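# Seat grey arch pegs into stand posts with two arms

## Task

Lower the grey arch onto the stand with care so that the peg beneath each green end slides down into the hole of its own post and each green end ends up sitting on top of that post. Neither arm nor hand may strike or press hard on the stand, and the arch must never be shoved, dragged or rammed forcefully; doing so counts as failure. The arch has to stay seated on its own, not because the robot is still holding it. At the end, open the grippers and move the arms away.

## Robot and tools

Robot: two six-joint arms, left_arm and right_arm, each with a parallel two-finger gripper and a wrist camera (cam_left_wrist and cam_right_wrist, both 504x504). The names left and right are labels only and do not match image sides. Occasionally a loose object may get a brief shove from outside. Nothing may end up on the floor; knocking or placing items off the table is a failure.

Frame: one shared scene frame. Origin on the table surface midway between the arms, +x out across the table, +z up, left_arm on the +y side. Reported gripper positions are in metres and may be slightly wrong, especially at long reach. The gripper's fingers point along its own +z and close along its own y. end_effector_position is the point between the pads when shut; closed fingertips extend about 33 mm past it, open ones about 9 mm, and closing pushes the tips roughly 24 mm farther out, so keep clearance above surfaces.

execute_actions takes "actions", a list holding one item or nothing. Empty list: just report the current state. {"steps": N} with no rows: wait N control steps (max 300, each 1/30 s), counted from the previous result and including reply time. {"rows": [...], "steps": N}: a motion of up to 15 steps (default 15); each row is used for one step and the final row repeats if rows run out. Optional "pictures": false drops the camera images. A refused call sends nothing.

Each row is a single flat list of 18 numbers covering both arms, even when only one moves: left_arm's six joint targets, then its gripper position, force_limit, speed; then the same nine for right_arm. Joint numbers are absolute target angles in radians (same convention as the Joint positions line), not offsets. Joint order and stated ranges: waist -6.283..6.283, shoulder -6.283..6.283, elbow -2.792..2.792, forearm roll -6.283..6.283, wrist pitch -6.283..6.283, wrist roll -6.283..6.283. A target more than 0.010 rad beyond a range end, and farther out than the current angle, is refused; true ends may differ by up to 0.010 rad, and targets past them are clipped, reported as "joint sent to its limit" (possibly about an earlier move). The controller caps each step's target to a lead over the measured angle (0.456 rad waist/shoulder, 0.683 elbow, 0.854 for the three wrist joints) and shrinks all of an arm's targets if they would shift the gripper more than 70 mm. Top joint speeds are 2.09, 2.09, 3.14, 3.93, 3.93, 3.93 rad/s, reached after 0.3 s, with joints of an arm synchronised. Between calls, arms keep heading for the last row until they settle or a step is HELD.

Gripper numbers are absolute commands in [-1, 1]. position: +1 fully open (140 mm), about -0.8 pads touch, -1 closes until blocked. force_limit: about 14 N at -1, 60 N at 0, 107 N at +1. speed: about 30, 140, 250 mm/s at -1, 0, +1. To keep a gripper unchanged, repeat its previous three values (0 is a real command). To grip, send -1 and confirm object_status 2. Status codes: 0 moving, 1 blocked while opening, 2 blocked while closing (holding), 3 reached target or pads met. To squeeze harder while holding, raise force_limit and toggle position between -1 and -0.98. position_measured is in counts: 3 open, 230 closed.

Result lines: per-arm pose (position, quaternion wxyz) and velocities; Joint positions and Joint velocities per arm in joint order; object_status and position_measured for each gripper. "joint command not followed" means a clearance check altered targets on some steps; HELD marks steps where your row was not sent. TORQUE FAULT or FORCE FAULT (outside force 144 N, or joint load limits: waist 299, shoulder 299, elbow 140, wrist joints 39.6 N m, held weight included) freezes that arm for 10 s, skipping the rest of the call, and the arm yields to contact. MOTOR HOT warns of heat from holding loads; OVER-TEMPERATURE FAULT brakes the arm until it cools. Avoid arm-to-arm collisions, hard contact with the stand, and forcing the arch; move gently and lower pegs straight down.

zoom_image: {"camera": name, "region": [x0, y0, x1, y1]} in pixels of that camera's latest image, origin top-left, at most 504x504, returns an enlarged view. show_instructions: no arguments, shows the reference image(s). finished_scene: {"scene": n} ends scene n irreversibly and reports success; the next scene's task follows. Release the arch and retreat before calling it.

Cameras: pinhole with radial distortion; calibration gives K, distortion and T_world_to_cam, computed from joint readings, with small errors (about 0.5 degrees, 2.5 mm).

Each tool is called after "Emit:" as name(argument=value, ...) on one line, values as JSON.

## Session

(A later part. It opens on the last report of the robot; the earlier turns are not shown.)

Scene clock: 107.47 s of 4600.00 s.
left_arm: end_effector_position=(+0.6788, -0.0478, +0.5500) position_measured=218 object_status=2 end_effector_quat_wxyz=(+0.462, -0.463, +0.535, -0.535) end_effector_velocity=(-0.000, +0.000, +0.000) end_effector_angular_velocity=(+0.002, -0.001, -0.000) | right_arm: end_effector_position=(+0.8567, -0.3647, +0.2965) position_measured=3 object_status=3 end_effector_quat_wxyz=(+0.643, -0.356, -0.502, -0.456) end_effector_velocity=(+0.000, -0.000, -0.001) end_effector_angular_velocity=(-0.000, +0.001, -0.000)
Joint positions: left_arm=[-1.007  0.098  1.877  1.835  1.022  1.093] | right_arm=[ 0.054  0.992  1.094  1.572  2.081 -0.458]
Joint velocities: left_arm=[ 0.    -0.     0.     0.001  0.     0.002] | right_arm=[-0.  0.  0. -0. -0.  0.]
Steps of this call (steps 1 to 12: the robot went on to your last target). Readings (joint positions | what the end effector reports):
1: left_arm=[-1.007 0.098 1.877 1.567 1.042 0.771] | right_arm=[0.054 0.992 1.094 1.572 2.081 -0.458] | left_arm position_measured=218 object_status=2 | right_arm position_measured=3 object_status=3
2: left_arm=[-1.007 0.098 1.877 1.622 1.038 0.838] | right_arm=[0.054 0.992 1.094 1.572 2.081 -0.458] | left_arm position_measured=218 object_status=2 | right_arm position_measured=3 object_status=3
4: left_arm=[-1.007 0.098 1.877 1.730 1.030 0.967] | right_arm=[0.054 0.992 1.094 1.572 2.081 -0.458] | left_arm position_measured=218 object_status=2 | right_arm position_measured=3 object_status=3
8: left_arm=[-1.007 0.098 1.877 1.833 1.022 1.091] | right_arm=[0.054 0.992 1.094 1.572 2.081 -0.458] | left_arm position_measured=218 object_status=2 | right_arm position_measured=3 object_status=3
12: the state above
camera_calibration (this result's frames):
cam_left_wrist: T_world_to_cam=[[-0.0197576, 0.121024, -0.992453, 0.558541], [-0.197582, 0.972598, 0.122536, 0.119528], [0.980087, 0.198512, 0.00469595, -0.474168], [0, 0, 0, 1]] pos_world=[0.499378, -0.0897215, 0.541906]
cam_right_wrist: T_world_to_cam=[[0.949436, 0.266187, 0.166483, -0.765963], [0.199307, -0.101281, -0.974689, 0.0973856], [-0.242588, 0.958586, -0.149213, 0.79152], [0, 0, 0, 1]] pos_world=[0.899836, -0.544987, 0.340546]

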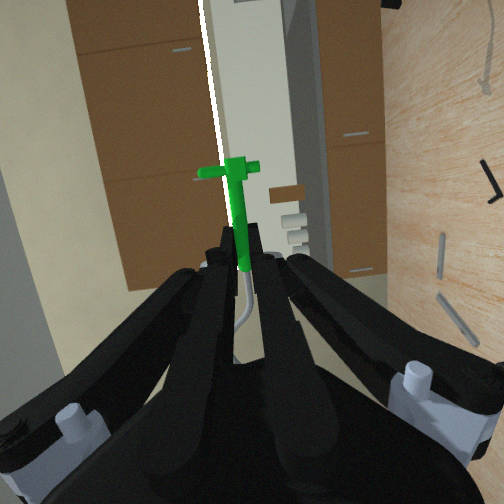

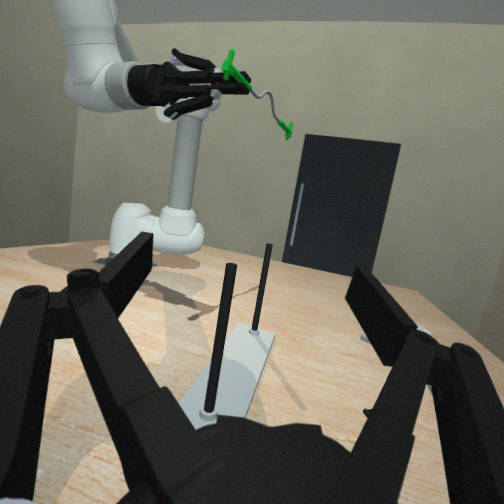

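Emit:
execute_actions(actions=[{"rows": [[-0.9903, 0.5740, 1.7873, 1.9460, 1.3486, 0.7175, -1, 0.1, -0.5, 0.0543, 0.9922, 1.094, 1.5725, 2.0812, -0.4583, 1, 0, 0]], "steps": 15}], pictures=false)

Emit:
execute_actions(actions=[{"steps": 15}], pictures=true)

Emit:
zoom_image(camera="cam_right_wrist", region=[200, 190, 320, 290])

Emit:
zoom_image(camera="cam_left_wrist", region=[190, 110, 350, 220])

Scene clock: 111.70 s of 4600.00 s.
left_arm: end_effector_position=(+0.7478, -0.1060, +0.3633) position_measured=218 object_status=2 end_effector_quat_wxyz=(+0.522, -0.489, +0.479, -0.509) end_effector_velocity=(+0.119, -0.101, -0.486) end_effector_angular_velocity=(+0.003, -0.254, +0.292) | right_arm: end_effector_position=(+0.8567, -0.3647, +0.2965) position_measured=3 object_status=3 end_effector_quat_wxyz=(+0.643, -0.356, -0.502, -0.456) end_effector_velocity=(+0.000, +0.000, -0.001) end_effector_angular_velocity=(+0.001, +0.000, -0.000)
Joint positions: left_arm=[-0.994  0.47   1.807  1.922  1.278  0.799] | right_arm=[ 0.054  0.992  1.094  1.572  2.081 -0.458]
Joint velocities: left_arm=[ 0.032  0.91  -0.171  0.21   0.618 -0.711] | right_arm=[ 0.     0.001 -0.     0.     0.    -0.001]
Steps of this call (steps 1 to 30: the robot went on to your last target; steps 31 to 90: nothing new was sent; then 0.73 s passed at rest; steps 91 to 105: all 15 steps of this action). Readings (joint positions | what the end effector reports):
91: left_arm=[-1.007 0.098 1.877 1.835 1.022 1.093] | right_arm=[0.054 0.992 1.094 1.572 2.081 -0.458] | left_arm position_measured=218 object_status=2 | right_arm position_measured=3 object_status=3
92: left_arm=[-1.007 0.102 1.876 1.836 1.025 1.090] | right_arm=[0.054 0.992 1.094 1.572 2.081 -0.458] | left_arm position_measured=218 object_status=2 | right_arm position_measured=3 object_status=3
94: left_arm=[-1.006 0.134 1.870 1.844 1.048 1.063] | right_arm=[0.054 0.992 1.094 1.572 2.081 -0.458] | left_arm position_measured=218 object_status=2 | right_arm position_measured=3 object_status=3
98: left_arm=[-1.002 0.255 1.847 1.872 1.131 0.968] | right_arm=[0.054 0.992 1.094 1.572 2.081 -0.458] | left_arm position_measured=218 object_status=2 | right_arm position_measured=3 object_status=3
105: the state above

Scene clock: 112.20 s of 4600.00 s.
left_arm: end_effector_position=(+0.7597, -0.1160, +0.3077) position_measured=218 object_status=2 end_effector_quat_wxyz=(+0.536, -0.488, +0.463, -0.510) end_effector_velocity=(+0.000, +0.000, -0.001) end_effector_angular_velocity=(+0.001, +0.001, +0.001) | right_arm: end_effector_position=(+0.8567, -0.3647, +0.2965) position_measured=3 object_status=3 end_effector_quat_wxyz=(+0.643, -0.356, -0.502, -0.456) end_effector_velocity=(+0.000, +0.000, +0.001) end_effector_angular_velocity=(-0.000, -0.001, -0.000)
Joint positions: left_arm=[-0.99   0.574  1.787  1.946  1.349  0.718] | right_arm=[ 0.054  0.992  1.094  1.573  2.081 -0.458]
Joint velocities: left_arm=[ 0.     0.001  0.    -0.001 -0.    -0.   ] | right_arm=[ 0.    -0.001 -0.     0.    -0.001  0.   ]
Steps of this call (steps 1 to 15: the robot went on to your last target). Readings (joint positions | what the end effector reports):
1: left_arm=[-0.993 0.501 1.801 1.929 1.299 0.775] | right_arm=[0.054 0.992 1.094 1.572 2.081 -0.458] | left_arm position_measured=218 object_status=2 | right_arm position_measured=3 object_status=3
2: left_arm=[-0.992 0.529 1.796 1.936 1.318 0.753] | right_arm=[0.054 0.992 1.094 1.572 2.081 -0.458] | left_arm position_measured=218 object_status=2 | right_arm position_measured=3 object_status=3
4: left_arm=[-0.991 0.566 1.789 1.944 1.343 0.724] | right_arm=[0.054 0.992 1.094 1.572 2.081 -0.458] | left_arm position_measured=218 object_status=2 | right_arm position_measured=3 object_status=3
8: left_arm=[-0.990 0.574 1.787 1.946 1.349 0.718] | right_arm=[0.054 0.992 1.094 1.573 2.081 -0.458] | left_arm position_measured=218 object_status=2 | right_arm position_measured=3 object_status=3
15: the state above
camera_calibration (this result's frames):
cam_left_wrist: T_world_to_cam=[[0.0514631, 0.119478, -0.991502, 0.273265], [-0.393833, 0.914786, 0.089792, 0.384051], [0.91774, 0.385865, 0.0941322, -0.497261], [0, 0, 0, 1]] pos_world=[0.593545, -0.192098, 0.283266]
cam_right_wrist: T_world_to_cam=[[0.949436, 0.266183, 0.166488, -0.765968], [0.199308, -0.101269, -0.97469, 0.0973936], [-0.242586, 0.958588, -0.149201, 0.791512], [0, 0, 0, 1]] pos_world=[0.899836, -0.544983, 0.340547]

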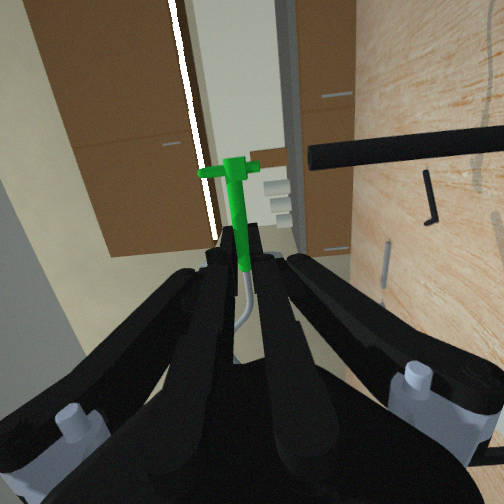

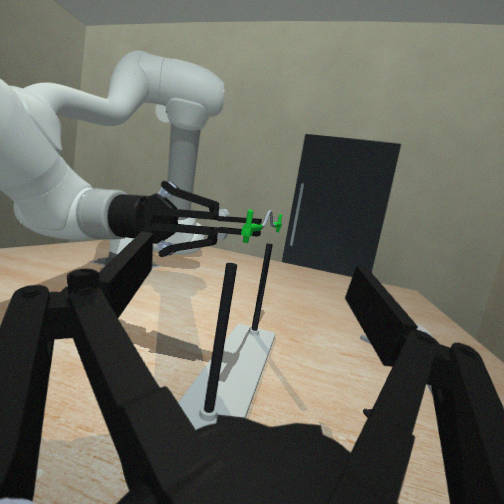

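Region (200, 190, 320, 290) of cam_right_wrist's 504x504 image, scaled by 4.200, with more detail than that image has.

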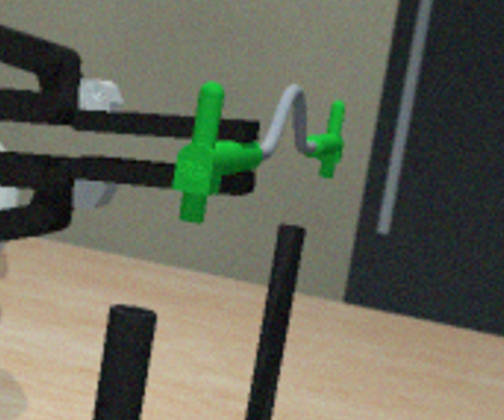

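Region (190, 110, 350, 220) of cam_left_wrist's 504x504 image, scaled by 3.150, with more detail than that image has; it fills the top 346 rows of this view, and the rest is white.

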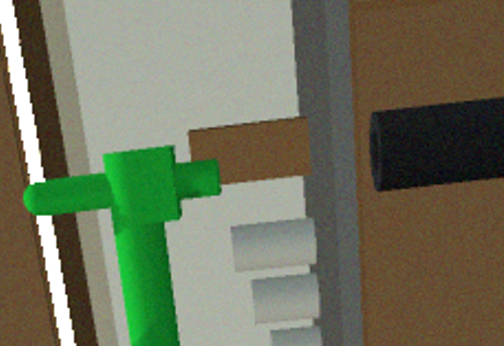

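Emit:
execute_actions(actions=[{"rows": [[-1.0132, 0.5972, 1.8054, 1.9335, 1.3817, 0.6855, -1, 0.1, -0.5, 0.0543, 0.9922, 1.094, 1.5725, 2.0812, -0.4583, 1, 0, 0]], "steps": 15}], pictures=true)

Emit:
zoom_image(camera="cam_right_wrist", region=[205, 210, 295, 290])

Emit:
zoom_image(camera="cam_left_wrist", region=[195, 125, 315, 205])

Scene clock: 127.03 s of 4600.00 s.
left_arm: end_effector_position=(+0.7429, -0.1185, +0.2838) position_measured=218 object_status=2 end_effector_quat_wxyz=(+0.538, -0.488, +0.462, -0.508) end_effector_velocity=(+0.000, -0.000, +0.001) end_effector_angular_velocity=(-0.000, -0.000, -0.000) | right_arm: end_effector_position=(+0.8567, -0.3647, +0.2965) position_measured=3 object_status=3 end_effector_quat_wxyz=(+0.643, -0.356, -0.502, -0.456) end_effector_velocity=(+0.000, -0.000, -0.000) end_effector_angular_velocity=(+0.000, +0.001, -0.000)
Joint positions: left_arm=[-1.013  0.597  1.805  1.934  1.382  0.686] | right_arm=[ 0.054  0.992  1.094  1.573  2.081 -0.458]
Joint velocities: left_arm=[ 0.001 -0.    -0.     0.001 -0.    -0.   ] | right_arm=[-0.  0.  0.  0.  0.  0.]
Steps of this call (steps 1 to 15: the robot went on to your last target; steps 16 to 90: nothing new was sent; then 11.33 s passed at rest; steps 91 to 105: all 15 steps of this action). Readings (joint positions | what the end effector reports):
91: left_arm=[-0.991 0.574 1.787 1.946 1.349 0.717] | right_arm=[0.054 0.992 1.094 1.573 2.081 -0.458] | left_arm position_measured=218 object_status=2 | right_arm position_measured=3 object_status=3
92: left_arm=[-0.995 0.578 1.790 1.944 1.356 0.711] | right_arm=[0.054 0.992 1.094 1.573 2.081 -0.458] | left_arm position_measured=218 object_status=2 | right_arm position_measured=3 object_status=3
94: left_arm=[-1.012 0.597 1.805 1.935 1.379 0.687] | right_arm=[0.054 0.992 1.094 1.573 2.081 -0.458] | left_arm position_measured=218 object_status=2 | right_arm position_measured=3 object_status=3
98: left_arm=[-1.014 0.597 1.806 1.934 1.382 0.686] | right_arm=[0.054 0.992 1.094 1.573 2.081 -0.458] | left_arm position_measured=218 object_status=2 | right_arm position_measured=3 object_status=3
105: the state above
camera_calibration (this result's frames):
cam_left_wrist: T_world_to_cam=[[0.0516412, 0.120737, -0.99134, 0.250759], [-0.397803, 0.912999, 0.090473, 0.384338], [0.916016, 0.389686, 0.0951778, -0.477145], [0, 0, 0, 1]] pos_world=[0.577014, -0.195239, 0.259229]
cam_right_wrist: T_world_to_cam=[[0.949436, 0.266183, 0.166488, -0.765968], [0.199308, -0.101269, -0.97469, 0.0973936], [-0.242586, 0.958588, -0.149201, 0.791512], [0, 0, 0, 1]] pos_world=[0.899836, -0.544983, 0.340547]

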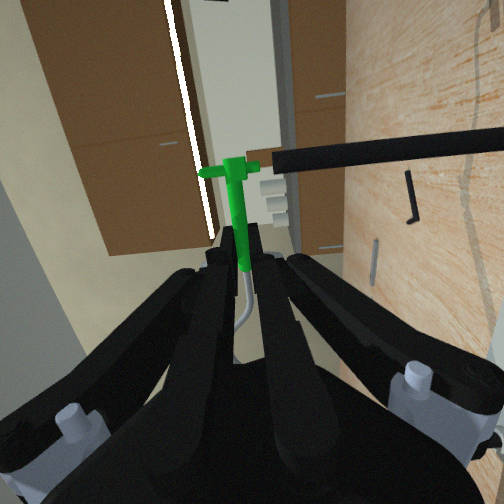

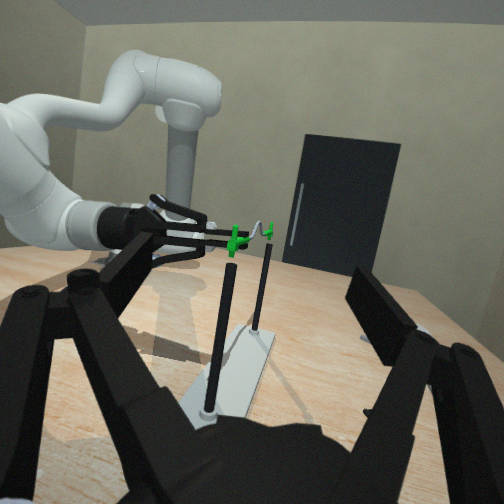

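Region (205, 210, 295, 290) of cam_right_wrist's 504x504 image, scaled by 5.600, with more detail than that image has.

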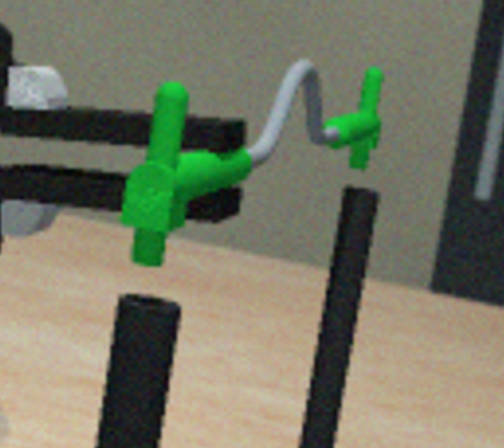

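Region (195, 125, 315, 205) of cam_left_wrist's 504x504 image, scaled by 4.200, with more detail than that image has.

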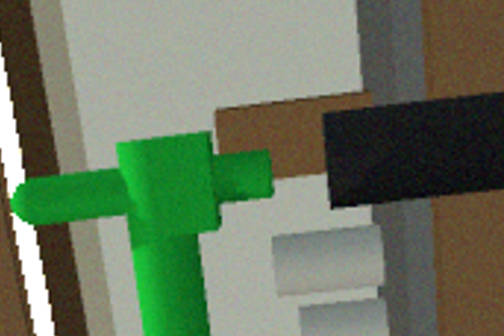

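Emit:
execute_actions(actions=[{"rows": [[-1.0105, 0.6064, 1.8037, 1.9383, 1.3817, 0.6773, -1, 0.1, -0.5, 0.0543, 0.9922, 1.094, 1.5725, 2.0812, -0.4583, 1, 0, 0]], "steps": 15}], pictures=true)

Emit:
zoom_image(camera="cam_right_wrist", region=[205, 210, 295, 290])

Emit:
zoom_image(camera="cam_left_wrist", region=[195, 125, 315, 205])

Scene clock: 136.33 s of 4600.00 s.
left_arm: end_effector_position=(+0.7454, -0.1195, +0.2778) position_measured=218 object_status=2 end_effector_quat_wxyz=(+0.538, -0.488, +0.462, -0.509) end_effector_velocity=(-0.000, -0.000, +0.001) end_effector_angular_velocity=(-0.001, +0.000, -0.001) | right_arm: end_effector_position=(+0.8567, -0.3647, +0.2965) position_measured=3 object_status=3 end_effector_quat_wxyz=(+0.643, -0.356, -0.502, -0.456) end_effector_velocity=(-0.000, +0.000, +0.001) end_effector_angular_velocity=(-0.000, -0.002, +0.000)
Joint positions: left_arm=[-1.01   0.606  1.804  1.938  1.382  0.677] | right_arm=[ 0.054  0.992  1.094  1.573  2.081 -0.458]
Joint velocities: left_arm=[-0.    -0.001  0.     0.    -0.001 -0.   ] | right_arm=[ 0.    -0.001 -0.001 -0.     0.    -0.   ]
Steps of this call (steps 1 to 15: the robot went on to your last target; steps 16 to 90: nothing new was sent; then 5.80 s passed at rest; steps 91 to 105: all 15 steps of this action). Readings (joint positions | what the end effector reports):
91: left_arm=[-1.013 0.597 1.805 1.933 1.382 0.685] | right_arm=[0.054 0.992 1.094 1.573 2.081 -0.458] | left_arm position_measured=218 object_status=2 | right_arm position_measured=3 object_status=3
92: left_arm=[-1.012 0.601 1.804 1.935 1.382 0.681] | right_arm=[0.054 0.992 1.094 1.573 2.081 -0.458] | left_arm position_measured=218 object_status=2 | right_arm position_measured=3 object_status=3
94: left_arm=[-1.011 0.606 1.804 1.937 1.382 0.677] | right_arm=[0.054 0.992 1.094 1.573 2.081 -0.458] | left_arm position_measured=218 object_status=2 | right_arm position_measured=3 object_status=3
98: left_arm=[-1.010 0.606 1.804 1.938 1.382 0.677] | right_arm=[0.054 0.992 1.094 1.573 2.081 -0.458] | left_arm position_measured=218 object_status=2 | right_arm position_measured=3 object_status=3
105: the state above
camera_calibration (this result's frames):
cam_left_wrist: T_world_to_cam=[[0.0519737, 0.120576, -0.991343, 0.244555], [-0.396471, 0.913592, 0.0903331, 0.38591], [0.916575, 0.388343, 0.0952875, -0.479089], [0, 0, 0, 1]] pos_world=[0.579413, -0.196001, 0.253229]
cam_right_wrist: T_world_to_cam=[[0.949436, 0.266183, 0.166488, -0.765968], [0.199308, -0.101269, -0.97469, 0.0973939], [-0.242586, 0.958588, -0.1492, 0.791512], [0, 0, 0, 1]] pos_world=[0.899836, -0.544983, 0.340547]

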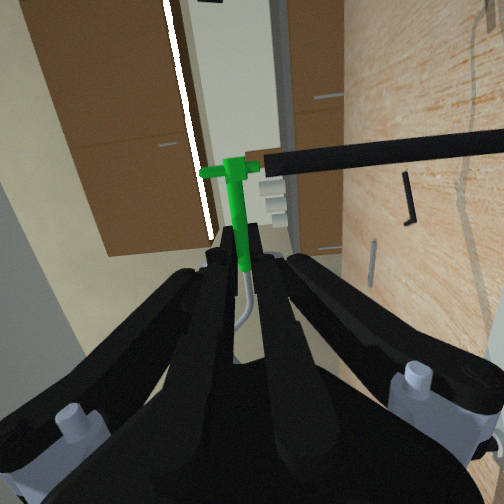

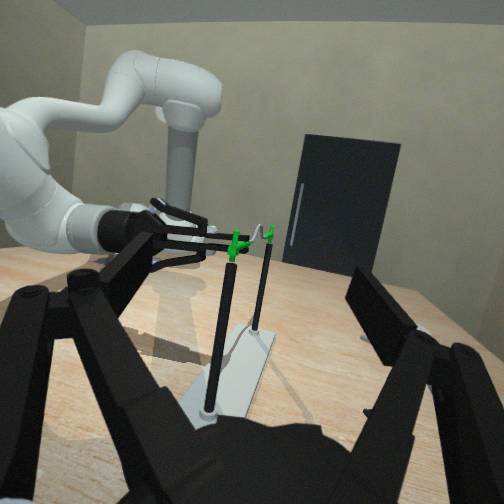

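Region (205, 210, 295, 290) of cam_right_wrist's 504x504 image, scaled by 5.600, with more detail than that image has.

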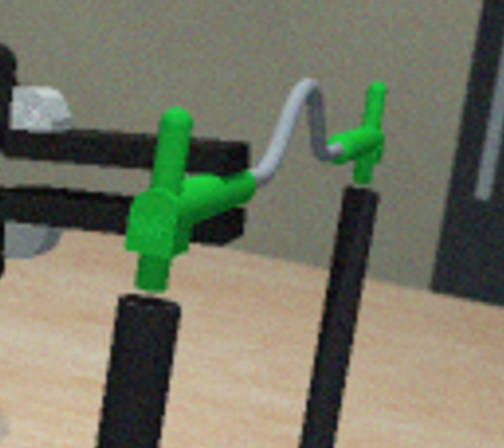

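Region (195, 125, 315, 205) of cam_left_wrist's 504x504 image, scaled by 4.200, with more detail than that image has.

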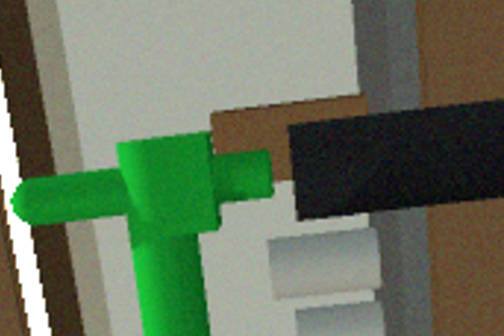

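Emit:
execute_actions(actions=[{"rows": [[-1.0108, 0.6117, 1.8065, 1.9398, 1.3849, 0.6696, -1, 0.1, -0.5, 0.0543, 0.9922, 1.094, 1.5725, 2.0812, -0.4583, 1, 0, 0]], "steps": 15}], pictures=true)

Emit:
zoom_image(camera="cam_right_wrist", region=[205, 210, 295, 290])

Emit:
zoom_image(camera="cam_left_wrist", region=[195, 125, 315, 205])

Scene clock: 141.40 s of 4600.00 s.
left_arm: end_effector_position=(+0.7448, -0.1191, +0.2730) position_measured=218 object_status=2 end_effector_quat_wxyz=(+0.538, -0.488, +0.463, -0.509) end_effector_velocity=(+0.000, -0.001, -0.000) end_effector_angular_velocity=(+0.001, -0.000, -0.001) | right_arm: end_effector_position=(+0.8567, -0.3647, +0.2965) position_measured=3 object_status=3 end_effector_quat_wxyz=(+0.643, -0.356, -0.502, -0.456) end_effector_velocity=(-0.000, -0.000, -0.000) end_effector_angular_velocity=(+0.000, +0.000, +0.000)
Joint positions: left_arm=[-1.011  0.612  1.807  1.94   1.385  0.67 ] | right_arm=[ 0.054  0.992  1.094  1.573  2.081 -0.458]
Joint velocities: left_arm=[ 0.     0.001 -0.     0.002 -0.     0.   ] | right_arm=[-0.  0.  0. -0.  0. -0.]
Steps of this call (steps 1 to 15: the robot went on to your last target; steps 16 to 90: nothing new was sent; then 1.57 s passed at rest; steps 91 to 105: all 15 steps of this action). Readings (joint positions | what the end effector reports):
91: left_arm=[-1.010 0.607 1.804 1.938 1.382 0.677] | right_arm=[0.054 0.992 1.094 1.573 2.081 -0.458] | left_arm position_measured=218 object_status=2 | right_arm position_measured=3 object_status=3
92: left_arm=[-1.011 0.609 1.805 1.939 1.383 0.672] | right_arm=[0.054 0.992 1.094 1.573 2.081 -0.458] | left_arm position_measured=218 object_status=2 | right_arm position_measured=3 object_status=3
94: left_arm=[-1.011 0.612 1.807 1.940 1.385 0.670] | right_arm=[0.054 0.992 1.094 1.573 2.081 -0.458] | left_arm position_measured=218 object_status=2 | right_arm position_measured=3 object_status=3
98: left_arm=[-1.011 0.612 1.807 1.940 1.385 0.670] | right_arm=[0.054 0.992 1.094 1.573 2.081 -0.458] | left_arm position_measured=218 object_status=2 | right_arm position_measured=3 object_status=3
105: the state above
camera_calibration (this result's frames):
cam_left_wrist: T_world_to_cam=[[0.052344, 0.120814, -0.991294, 0.239491], [-0.396, 0.913784, 0.0904573, 0.385389], [0.916758, 0.387817, 0.0956734, -0.478595], [0, 0, 0, 1]] pos_world=[0.578834, -0.195489, 0.248334]
cam_right_wrist: T_world_to_cam=[[0.949436, 0.266183, 0.166488, -0.765968], [0.199308, -0.101269, -0.97469, 0.0973936], [-0.242586, 0.958588, -0.149201, 0.791512], [0, 0, 0, 1]] pos_world=[0.899836, -0.544983, 0.340547]

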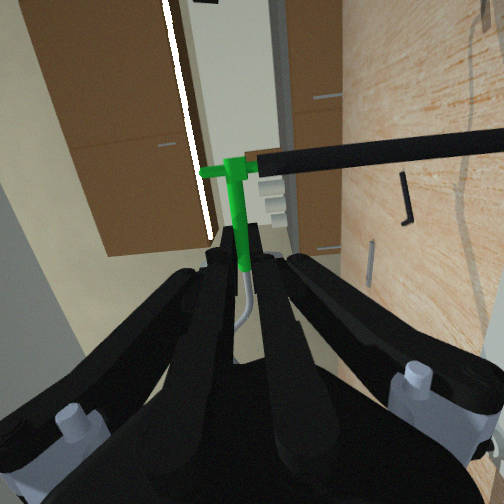

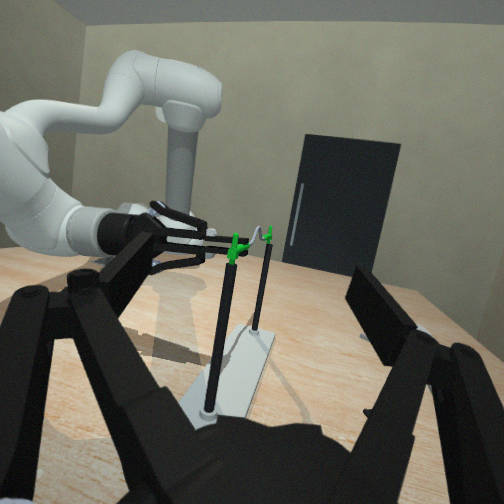

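Region (205, 210, 295, 290) of cam_right_wrist's 504x504 image, scaled by 5.600, with more detail than that image has.

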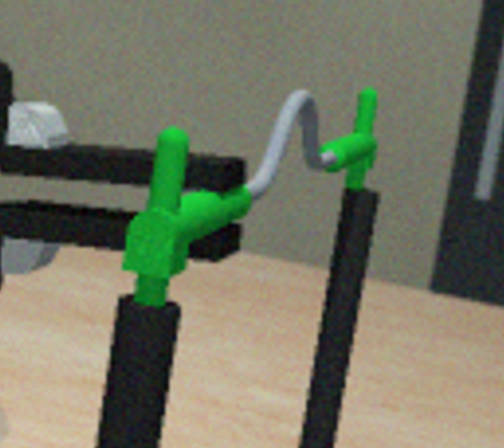

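Region (195, 125, 315, 205) of cam_left_wrist's 504x504 image, scaled by 4.200, with more detail than that image has.

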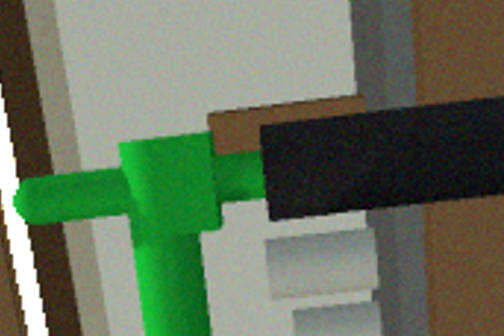

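Emit:
execute_actions(actions=[{"rows": [[-1.0108, 0.6070, 1.8050, 1.9385, 1.3826, 0.6755, -1, 0.1, -0.5, 0.0543, 0.9922, 1.094, 1.5725, 2.0812, -0.4583, 1, 0, 0]], "steps": 15}], pictures=true)

Emit:
zoom_image(camera="cam_right_wrist", region=[205, 210, 295, 290])

Emit:
zoom_image(camera="cam_left_wrist", region=[195, 125, 315, 205])

Scene clock: 149.57 s of 4600.00 s.
left_arm: end_effector_position=(+0.7450, -0.1192, +0.2770) position_measured=218 object_status=2 end_effector_quat_wxyz=(+0.538, -0.488, +0.462, -0.509) end_effector_velocity=(-0.000, +0.001, -0.001) end_effector_angular_velocity=(+0.001, +0.001, +0.001) | right_arm: end_effector_position=(+0.8567, -0.3647, +0.2965) position_measured=3 object_status=3 end_effector_quat_wxyz=(+0.643, -0.356, -0.502, -0.456) end_effector_velocity=(-0.001, +0.000, +0.001) end_effector_angular_velocity=(+0.000, -0.001, +0.001)
Joint positions: left_arm=[-1.011  0.607  1.805  1.939  1.383  0.675] | right_arm=[ 0.054  0.992  1.094  1.573  2.081 -0.458]
Joint velocities: left_arm=[-0.    -0.     0.001 -0.001 -0.     0.   ] | right_arm=[ 0.    -0.001  0.    -0.001  0.001 -0.001]
Steps of this call (steps 1 to 15: the robot went on to your last target; steps 16 to 90: nothing new was sent; then 4.67 s passed at rest; steps 91 to 105: all 15 steps of this action). Readings (joint positions | what the end effector reports):
91: left_arm=[-1.011 0.612 1.806 1.940 1.385 0.670] | right_arm=[0.054 0.992 1.094 1.573 2.081 -0.458] | left_arm position_measured=218 object_status=2 | right_arm position_measured=3 object_status=3
92: left_arm=[-1.011 0.609 1.806 1.939 1.384 0.673] | right_arm=[0.054 0.992 1.094 1.573 2.081 -0.458] | left_arm position_measured=218 object_status=2 | right_arm position_measured=3 object_status=3
94: left_arm=[-1.011 0.607 1.805 1.939 1.383 0.675] | right_arm=[0.054 0.992 1.094 1.573 2.081 -0.458] | left_arm position_measured=218 object_status=2 | right_arm position_measured=3 object_status=3
98: left_arm=[-1.011 0.607 1.805 1.939 1.383 0.675] | right_arm=[0.054 0.992 1.094 1.573 2.081 -0.458] | left_arm position_measured=218 object_status=2 | right_arm position_measured=3 object_status=3
105: the state above
camera_calibration (this result's frames):
cam_left_wrist: T_world_to_cam=[[0.0520771, 0.120397, -0.991359, 0.243637], [-0.396318, 0.913677, 0.0901437, 0.385555], [0.916635, 0.388199, 0.095297, -0.478797], [0, 0, 0, 1]] pos_world=[0.578996, -0.195738, 0.252404]
cam_right_wrist: T_world_to_cam=[[0.949436, 0.266183, 0.166488, -0.765968], [0.199308, -0.101269, -0.97469, 0.0973938], [-0.242586, 0.958588, -0.149201, 0.791512], [0, 0, 0, 1]] pos_world=[0.899836, -0.544983, 0.340547]

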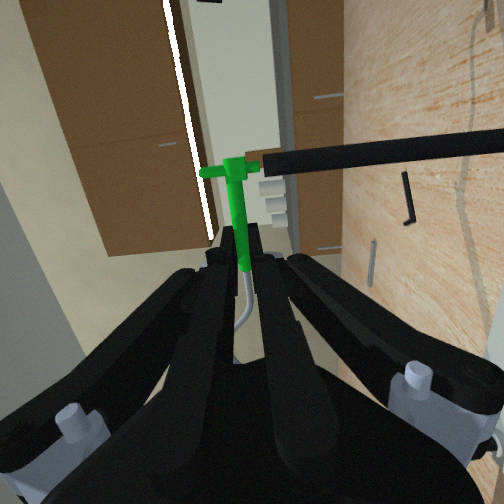

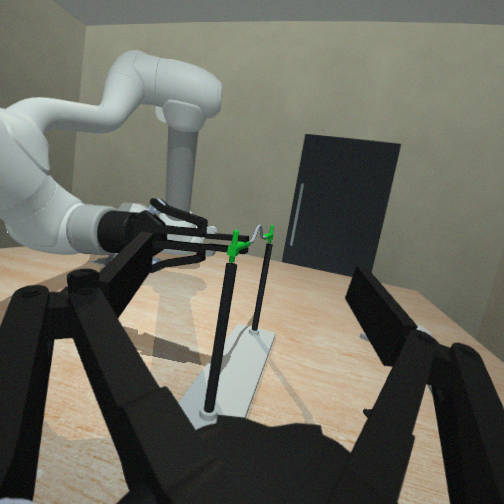

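Region (205, 210, 295, 290) of cam_right_wrist's 504x504 image, scaled by 5.600, with more detail than that image has.

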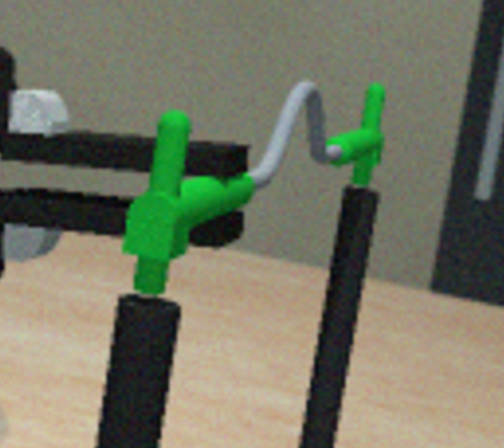

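Region (195, 125, 315, 205) of cam_left_wrist's 504x504 image, scaled by 4.200, with more detail than that image has.

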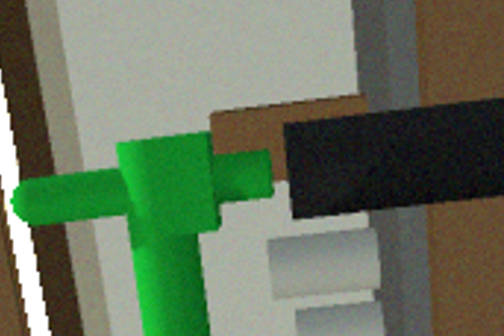

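Emit:
execute_actions(actions=[{"rows": [[-1.0108, 0.6117, 1.8065, 1.9398, 1.3849, 0.6696, -1, 0.1, -0.5, 0.0543, 0.9922, 1.094, 1.5725, 2.0812, -0.4583, 1, 0, 0]], "steps": 15}], pictures=true)

Emit:
zoom_image(camera="cam_right_wrist", region=[205, 210, 295, 290])

Emit:
zoom_image(camera="cam_left_wrist", region=[195, 125, 315, 205])

Scene clock: 156.93 s of 4600.00 s.
left_arm: end_effector_position=(+0.7448, -0.1190, +0.2730) position_measured=218 object_status=2 end_effector_quat_wxyz=(+0.538, -0.488, +0.462, -0.509) end_effector_velocity=(+0.000, -0.000, -0.000) end_effector_angular_velocity=(+0.000, -0.001, -0.000) | right_arm: end_effector_position=(+0.8567, -0.3647, +0.2965) position_measured=3 object_status=3 end_effector_quat_wxyz=(+0.643, -0.356, -0.502, -0.456) end_effector_velocity=(-0.000, -0.000, +0.001) end_effector_angular_velocity=(-0.000, -0.002, +0.001)
Joint positions: left_arm=[-1.011  0.612  1.807  1.94   1.385  0.67 ] | right_arm=[ 0.054  0.992  1.094  1.573  2.081 -0.458]
Joint velocities: left_arm=[ 0.     0.    -0.     0.001  0.    -0.   ] | right_arm=[ 0.    -0.001 -0.001 -0.     0.001  0.   ]
Steps of this call (steps 1 to 15: the robot went on to your last target; steps 16 to 90: nothing new was sent; then 3.87 s passed at rest; steps 91 to 105: all 15 steps of this action). Readings (joint positions | what the end effector reports):
91: left_arm=[-1.011 0.607 1.805 1.938 1.383 0.675] | right_arm=[0.054 0.992 1.094 1.573 2.081 -0.458] | left_arm position_measured=218 object_status=2 | right_arm position_measured=3 object_status=3
92: left_arm=[-1.011 0.609 1.806 1.938 1.384 0.673] | right_arm=[0.054 0.992 1.094 1.573 2.081 -0.458] | left_arm position_measured=218 object_status=2 | right_arm position_measured=3 object_status=3
94: left_arm=[-1.011 0.611 1.806 1.939 1.385 0.670] | right_arm=[0.054 0.992 1.094 1.573 2.081 -0.458] | left_arm position_measured=218 object_status=2 | right_arm position_measured=3 object_status=3
98: left_arm=[-1.011 0.612 1.807 1.939 1.385 0.670] | right_arm=[0.054 0.992 1.094 1.573 2.081 -0.458] | left_arm position_measured=218 object_status=2 | right_arm position_measured=3 object_status=3
105: the state above
camera_calibration (this result's frames):
cam_left_wrist: T_world_to_cam=[[0.0521484, 0.120578, -0.991333, 0.239613], [-0.396272, 0.913683, 0.090288, 0.385592], [0.916651, 0.388129, 0.0954289, -0.478446], [0, 0, 0, 1]] pos_world=[0.578872, -0.195502, 0.24838]
cam_right_wrist: T_world_to_cam=[[0.949436, 0.266183, 0.166488, -0.765968], [0.199308, -0.101269, -0.97469, 0.0973937], [-0.242586, 0.958588, -0.1492, 0.791512], [0, 0, 0, 1]] pos_world=[0.899836, -0.544983, 0.340547]

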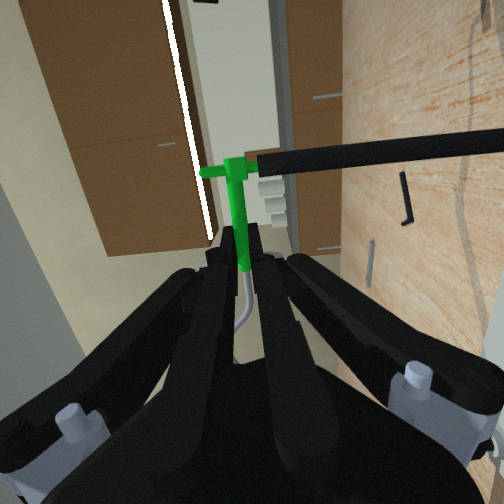

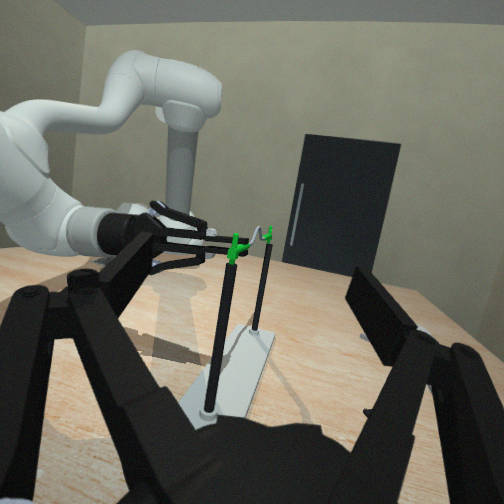

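Region (205, 210, 295, 290) of cam_right_wrist's 504x504 image, scaled by 5.600, with more detail than that image has.

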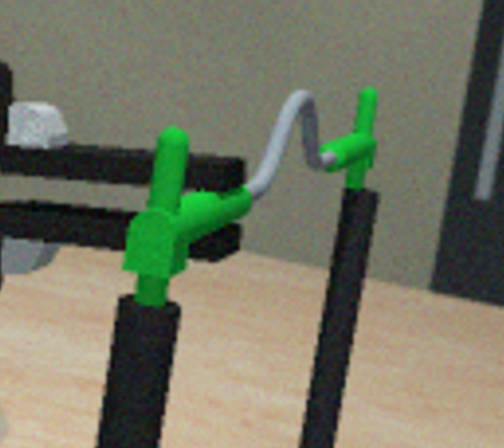

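Region (195, 125, 315, 205) of cam_left_wrist's 504x504 image, scaled by 4.200, with more detail than that image has.

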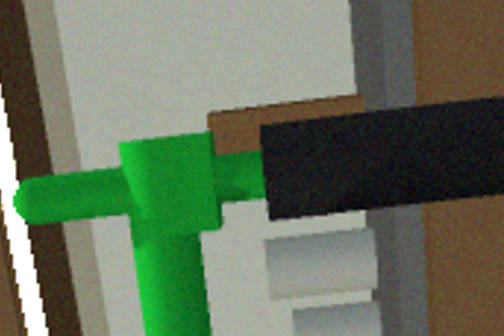

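Emit:
zoom_image(camera="cam_right_wrist", region=[250, 220, 290, 255])

Emit:
zoom_image(camera="cam_right_wrist", region=[215, 240, 255, 275])

Region (250, 220, 290, 255) of cam_right_wrist's 504x504 image, scaled by 12.600, with more detail than that image has; it fills the top 441 rows of this view, and the rest is white.

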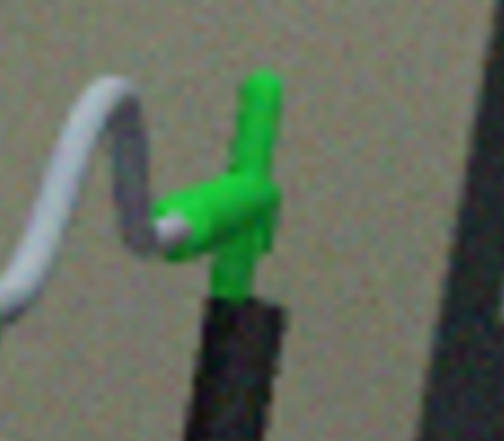

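Region (215, 240, 255, 275) of cam_right_wrist's 504x504 image, scaled by 12.600, with more detail than that image has; it fills the top 441 rows of this view, and the rest is white.

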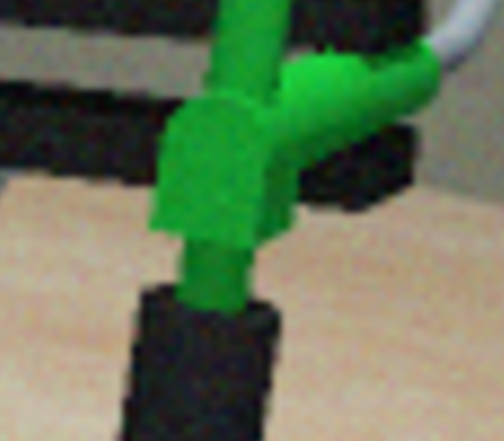

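Emit:
execute_actions(actions=[{"rows": [[-1.0108, 0.6088, 1.8056, 1.9390, 1.3835, 0.6733, -1, 0.1, -0.5, 0.0543, 0.9922, 1.094, 1.5725, 2.0812, -0.4583, 1, 0, 0]], "steps": 15}], pictures=true)

Emit:
zoom_image(camera="cam_right_wrist", region=[250, 220, 290, 255])

Emit:
zoom_image(camera="cam_right_wrist", region=[215, 240, 255, 275])

Emit:
zoom_image(camera="cam_left_wrist", region=[230, 140, 290, 190])

Scene clock: 187.93 s of 4600.00 s.
left_arm: end_effector_position=(+0.7449, -0.1191, +0.2754) position_measured=218 object_status=2 end_effector_quat_wxyz=(+0.538, -0.488, +0.462, -0.509) end_effector_velocity=(+0.000, -0.000, +0.000) end_effector_angular_velocity=(-0.000, -0.001, -0.000) | right_arm: end_effector_position=(+0.8567, -0.3647, +0.2965) position_measured=3 object_status=3 end_effector_quat_wxyz=(+0.643, -0.356, -0.502, -0.456) end_effector_velocity=(-0.000, -0.000, +0.001) end_effector_angular_velocity=(-0.000, -0.001, -0.001)
Joint positions: left_arm=[-1.011  0.609  1.806  1.939  1.383  0.673] | right_arm=[ 0.054  0.992  1.094  1.573  2.081 -0.458]
Joint velocities: left_arm=[-0.     0.    -0.     0.001  0.001 -0.   ] | right_arm=[-0.    -0.001  0.     0.    -0.    -0.   ]
Steps of this call (steps 1 to 15: the robot went on to your last target; steps 16 to 90: nothing new was sent; then 27.50 s passed at rest; steps 91 to 105: all 15 steps of this action). Readings (joint positions | what the end effector reports):
91: left_arm=[-1.011 0.612 1.807 1.940 1.385 0.670] | right_arm=[0.054 0.992 1.094 1.573 2.081 -0.458] | left_arm position_measured=218 object_status=2 | right_arm position_measured=3 object_status=3
92: left_arm=[-1.011 0.610 1.807 1.940 1.384 0.671] | right_arm=[0.054 0.992 1.094 1.573 2.081 -0.458] | left_arm position_measured=218 object_status=2 | right_arm position_measured=3 object_status=3
94: left_arm=[-1.011 0.609 1.806 1.940 1.383 0.673] | right_arm=[0.054 0.992 1.094 1.573 2.081 -0.458] | left_arm position_measured=218 object_status=2 | right_arm position_measured=3 object_status=3
98: left_arm=[-1.011 0.609 1.806 1.939 1.383 0.673] | right_arm=[0.054 0.992 1.094 1.573 2.081 -0.458] | left_arm position_measured=218 object_status=2 | right_arm position_measured=3 object_status=3
105: the state above
camera_calibration (this result's frames):
cam_left_wrist: T_world_to_cam=[[0.0520775, 0.120668, -0.991326, 0.242067], [-0.396266, 0.913675, 0.0903992, 0.38545], [0.916658, 0.388121, 0.0953986, -0.47868], [0, 0, 0, 1]] pos_world=[0.57892, -0.1956, 0.250788]
cam_right_wrist: T_world_to_cam=[[0.949436, 0.266183, 0.166488, -0.765968], [0.199308, -0.101269, -0.97469, 0.0973937], [-0.242586, 0.958588, -0.149201, 0.791512], [0, 0, 0, 1]] pos_world=[0.899836, -0.544983, 0.340547]

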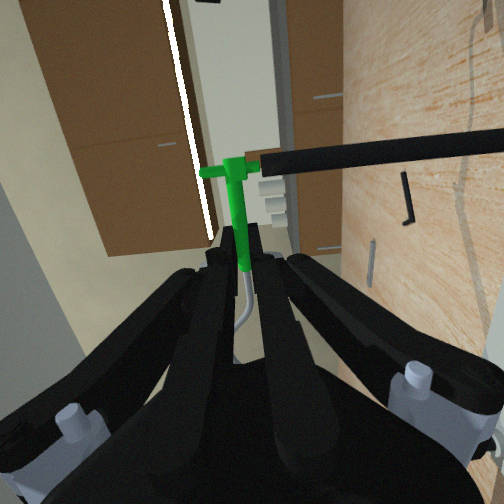

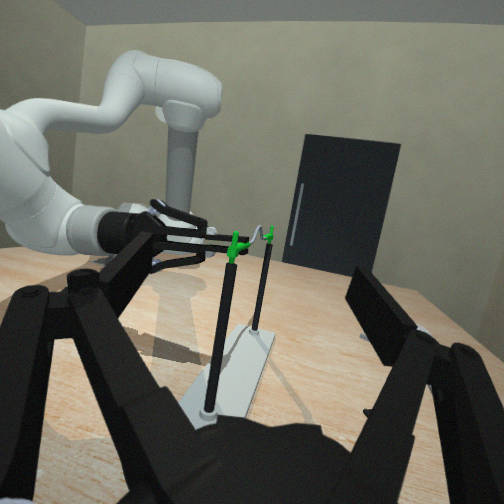

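Region (250, 220, 290, 255) of cam_right_wrist's 504x504 image, scaled by 12.600, with more detail than that image has; it fills the top 441 rows of this view, and the rest is white.

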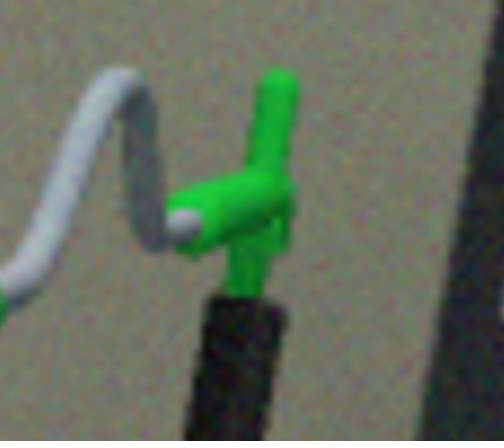

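Region (215, 240, 255, 275) of cam_right_wrist's 504x504 image, scaled by 12.600, with more detail than that image has; it fills the top 441 rows of this view, and the rest is white.

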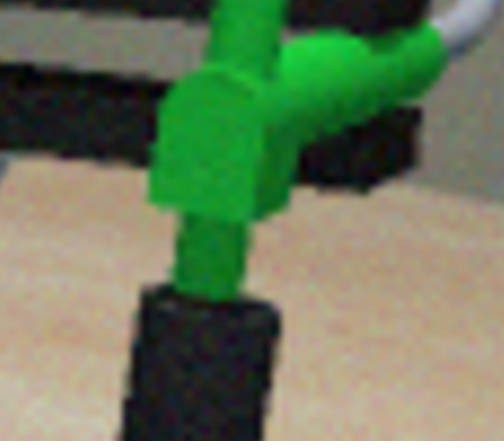

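Region (230, 140, 290, 190) of cam_left_wrist's 504x504 image, scaled by 8.400, with more detail than that image has.

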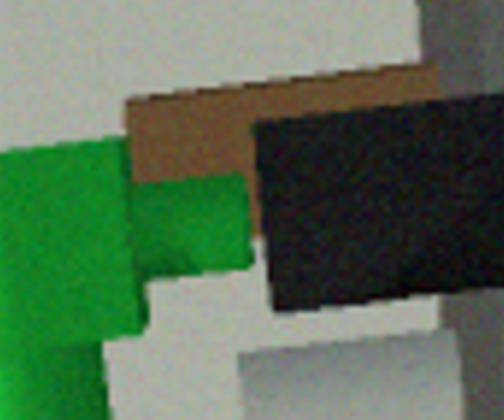

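Emit:
execute_actions(actions=[])

Scene clock: 199.03 s of 4600.00 s.
left_arm: end_effector_position=(+0.7449, -0.1191, +0.2754) position_measured=218 object_status=2 end_effector_quat_wxyz=(+0.538, -0.488, +0.462, -0.509) end_effector_velocity=(-0.000, -0.000, -0.000) end_effector_angular_velocity=(-0.001, +0.000, -0.001) | right_arm: end_effector_position=(+0.8567, -0.3647, +0.2965) position_measured=3 object_status=3 end_effector_quat_wxyz=(+0.643, -0.356, -0.502, -0.456) end_effector_velocity=(-0.000, +0.000, -0.001) end_effector_angular_velocity=(+0.000, +0.001, +0.000)
Joint positions: left_arm=[-1.011  0.609  1.806  1.939  1.383  0.673] | right_arm=[ 0.054  0.992  1.094  1.573  2.081 -0.458]
Joint velocities: left_arm=[-0.    -0.     0.     0.001 -0.001 -0.001] | right_arm=[ 0.     0.     0.001 -0.     0.     0.   ]
Steps of this call (steps 1 to 15: the robot went on to your last target; steps 16 to 90: nothing new was sent; then 8.10 s passed at rest). Readings (joint positions | what the end effector reports):
1: left_arm=[-1.011 0.609 1.806 1.939 1.383 0.673] | right_arm=[0.054 0.992 1.094 1.573 2.081 -0.458] | left_arm position_measured=218 object_status=2 | right_arm position_measured=3 object_status=3
2: left_arm=[-1.011 0.609 1.806 1.939 1.383 0.673] | right_arm=[0.054 0.992 1.094 1.573 2.081 -0.458] | left_arm position_measured=218 object_status=2 | right_arm position_measured=3 object_status=3
4: left_arm=[-1.011 0.609 1.806 1.939 1.383 0.673] | right_arm=[0.054 0.992 1.094 1.573 2.081 -0.458] | left_arm position_measured=218 object_status=2 | right_arm position_measured=3 object_status=3
8: left_arm=[-1.011 0.609 1.806 1.939 1.383 0.673] | right_arm=[0.054 0.992 1.094 1.573 2.081 -0.458] | left_arm position_measured=218 object_status=2 | right_arm position_measured=3 object_status=3
90: the state above
All arms were judged still, so your last target was given up. Only a new action makes them travel on or press farther. Fingers that are still opening or closing keep moving.
camera_calibration (this result's frames):
cam_left_wrist: T_world_to_cam=[[0.0520694, 0.120639, -0.99133, 0.242083], [-0.396289, 0.913667, 0.0903727, 0.385475], [0.916648, 0.388147, 0.0953819, -0.47867], [0, 0, 0, 1]] pos_world=[0.578927, -0.195606, 0.250804]
cam_right_wrist: T_world_to_cam=[[0.949436, 0.266183, 0.166488, -0.765968], [0.199308, -0.101269, -0.97469, 0.0973939], [-0.242586, 0.958588, -0.1492, 0.791512], [0, 0, 0, 1]] pos_world=[0.899836, -0.544983, 0.340547]

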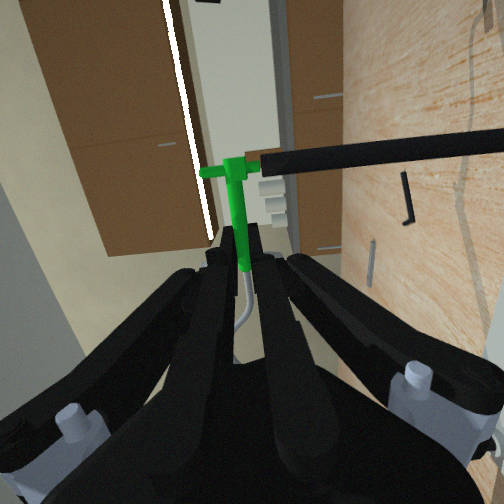

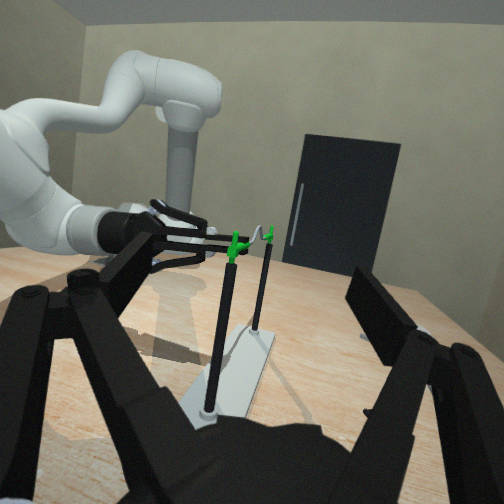

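Emit:
zoom_image(camera="cam_left_wrist", region=[195, 140, 295, 200])

Emit:
zoom_image(camera="cam_right_wrist", region=[205, 215, 295, 285])

Region (195, 140, 295, 200) of cam_left_wrist's 504x504 image, scaled by 5.040, with more detail than that image has; it fills the top 302 rows of this view, and the rest is white.

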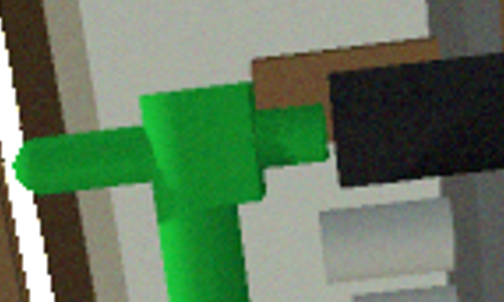

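Region (205, 215, 295, 285) of cam_right_wrist's 504x504 image, scaled by 5.600, with more detail than that image has.

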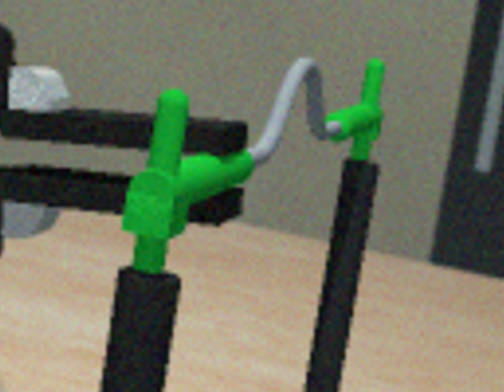

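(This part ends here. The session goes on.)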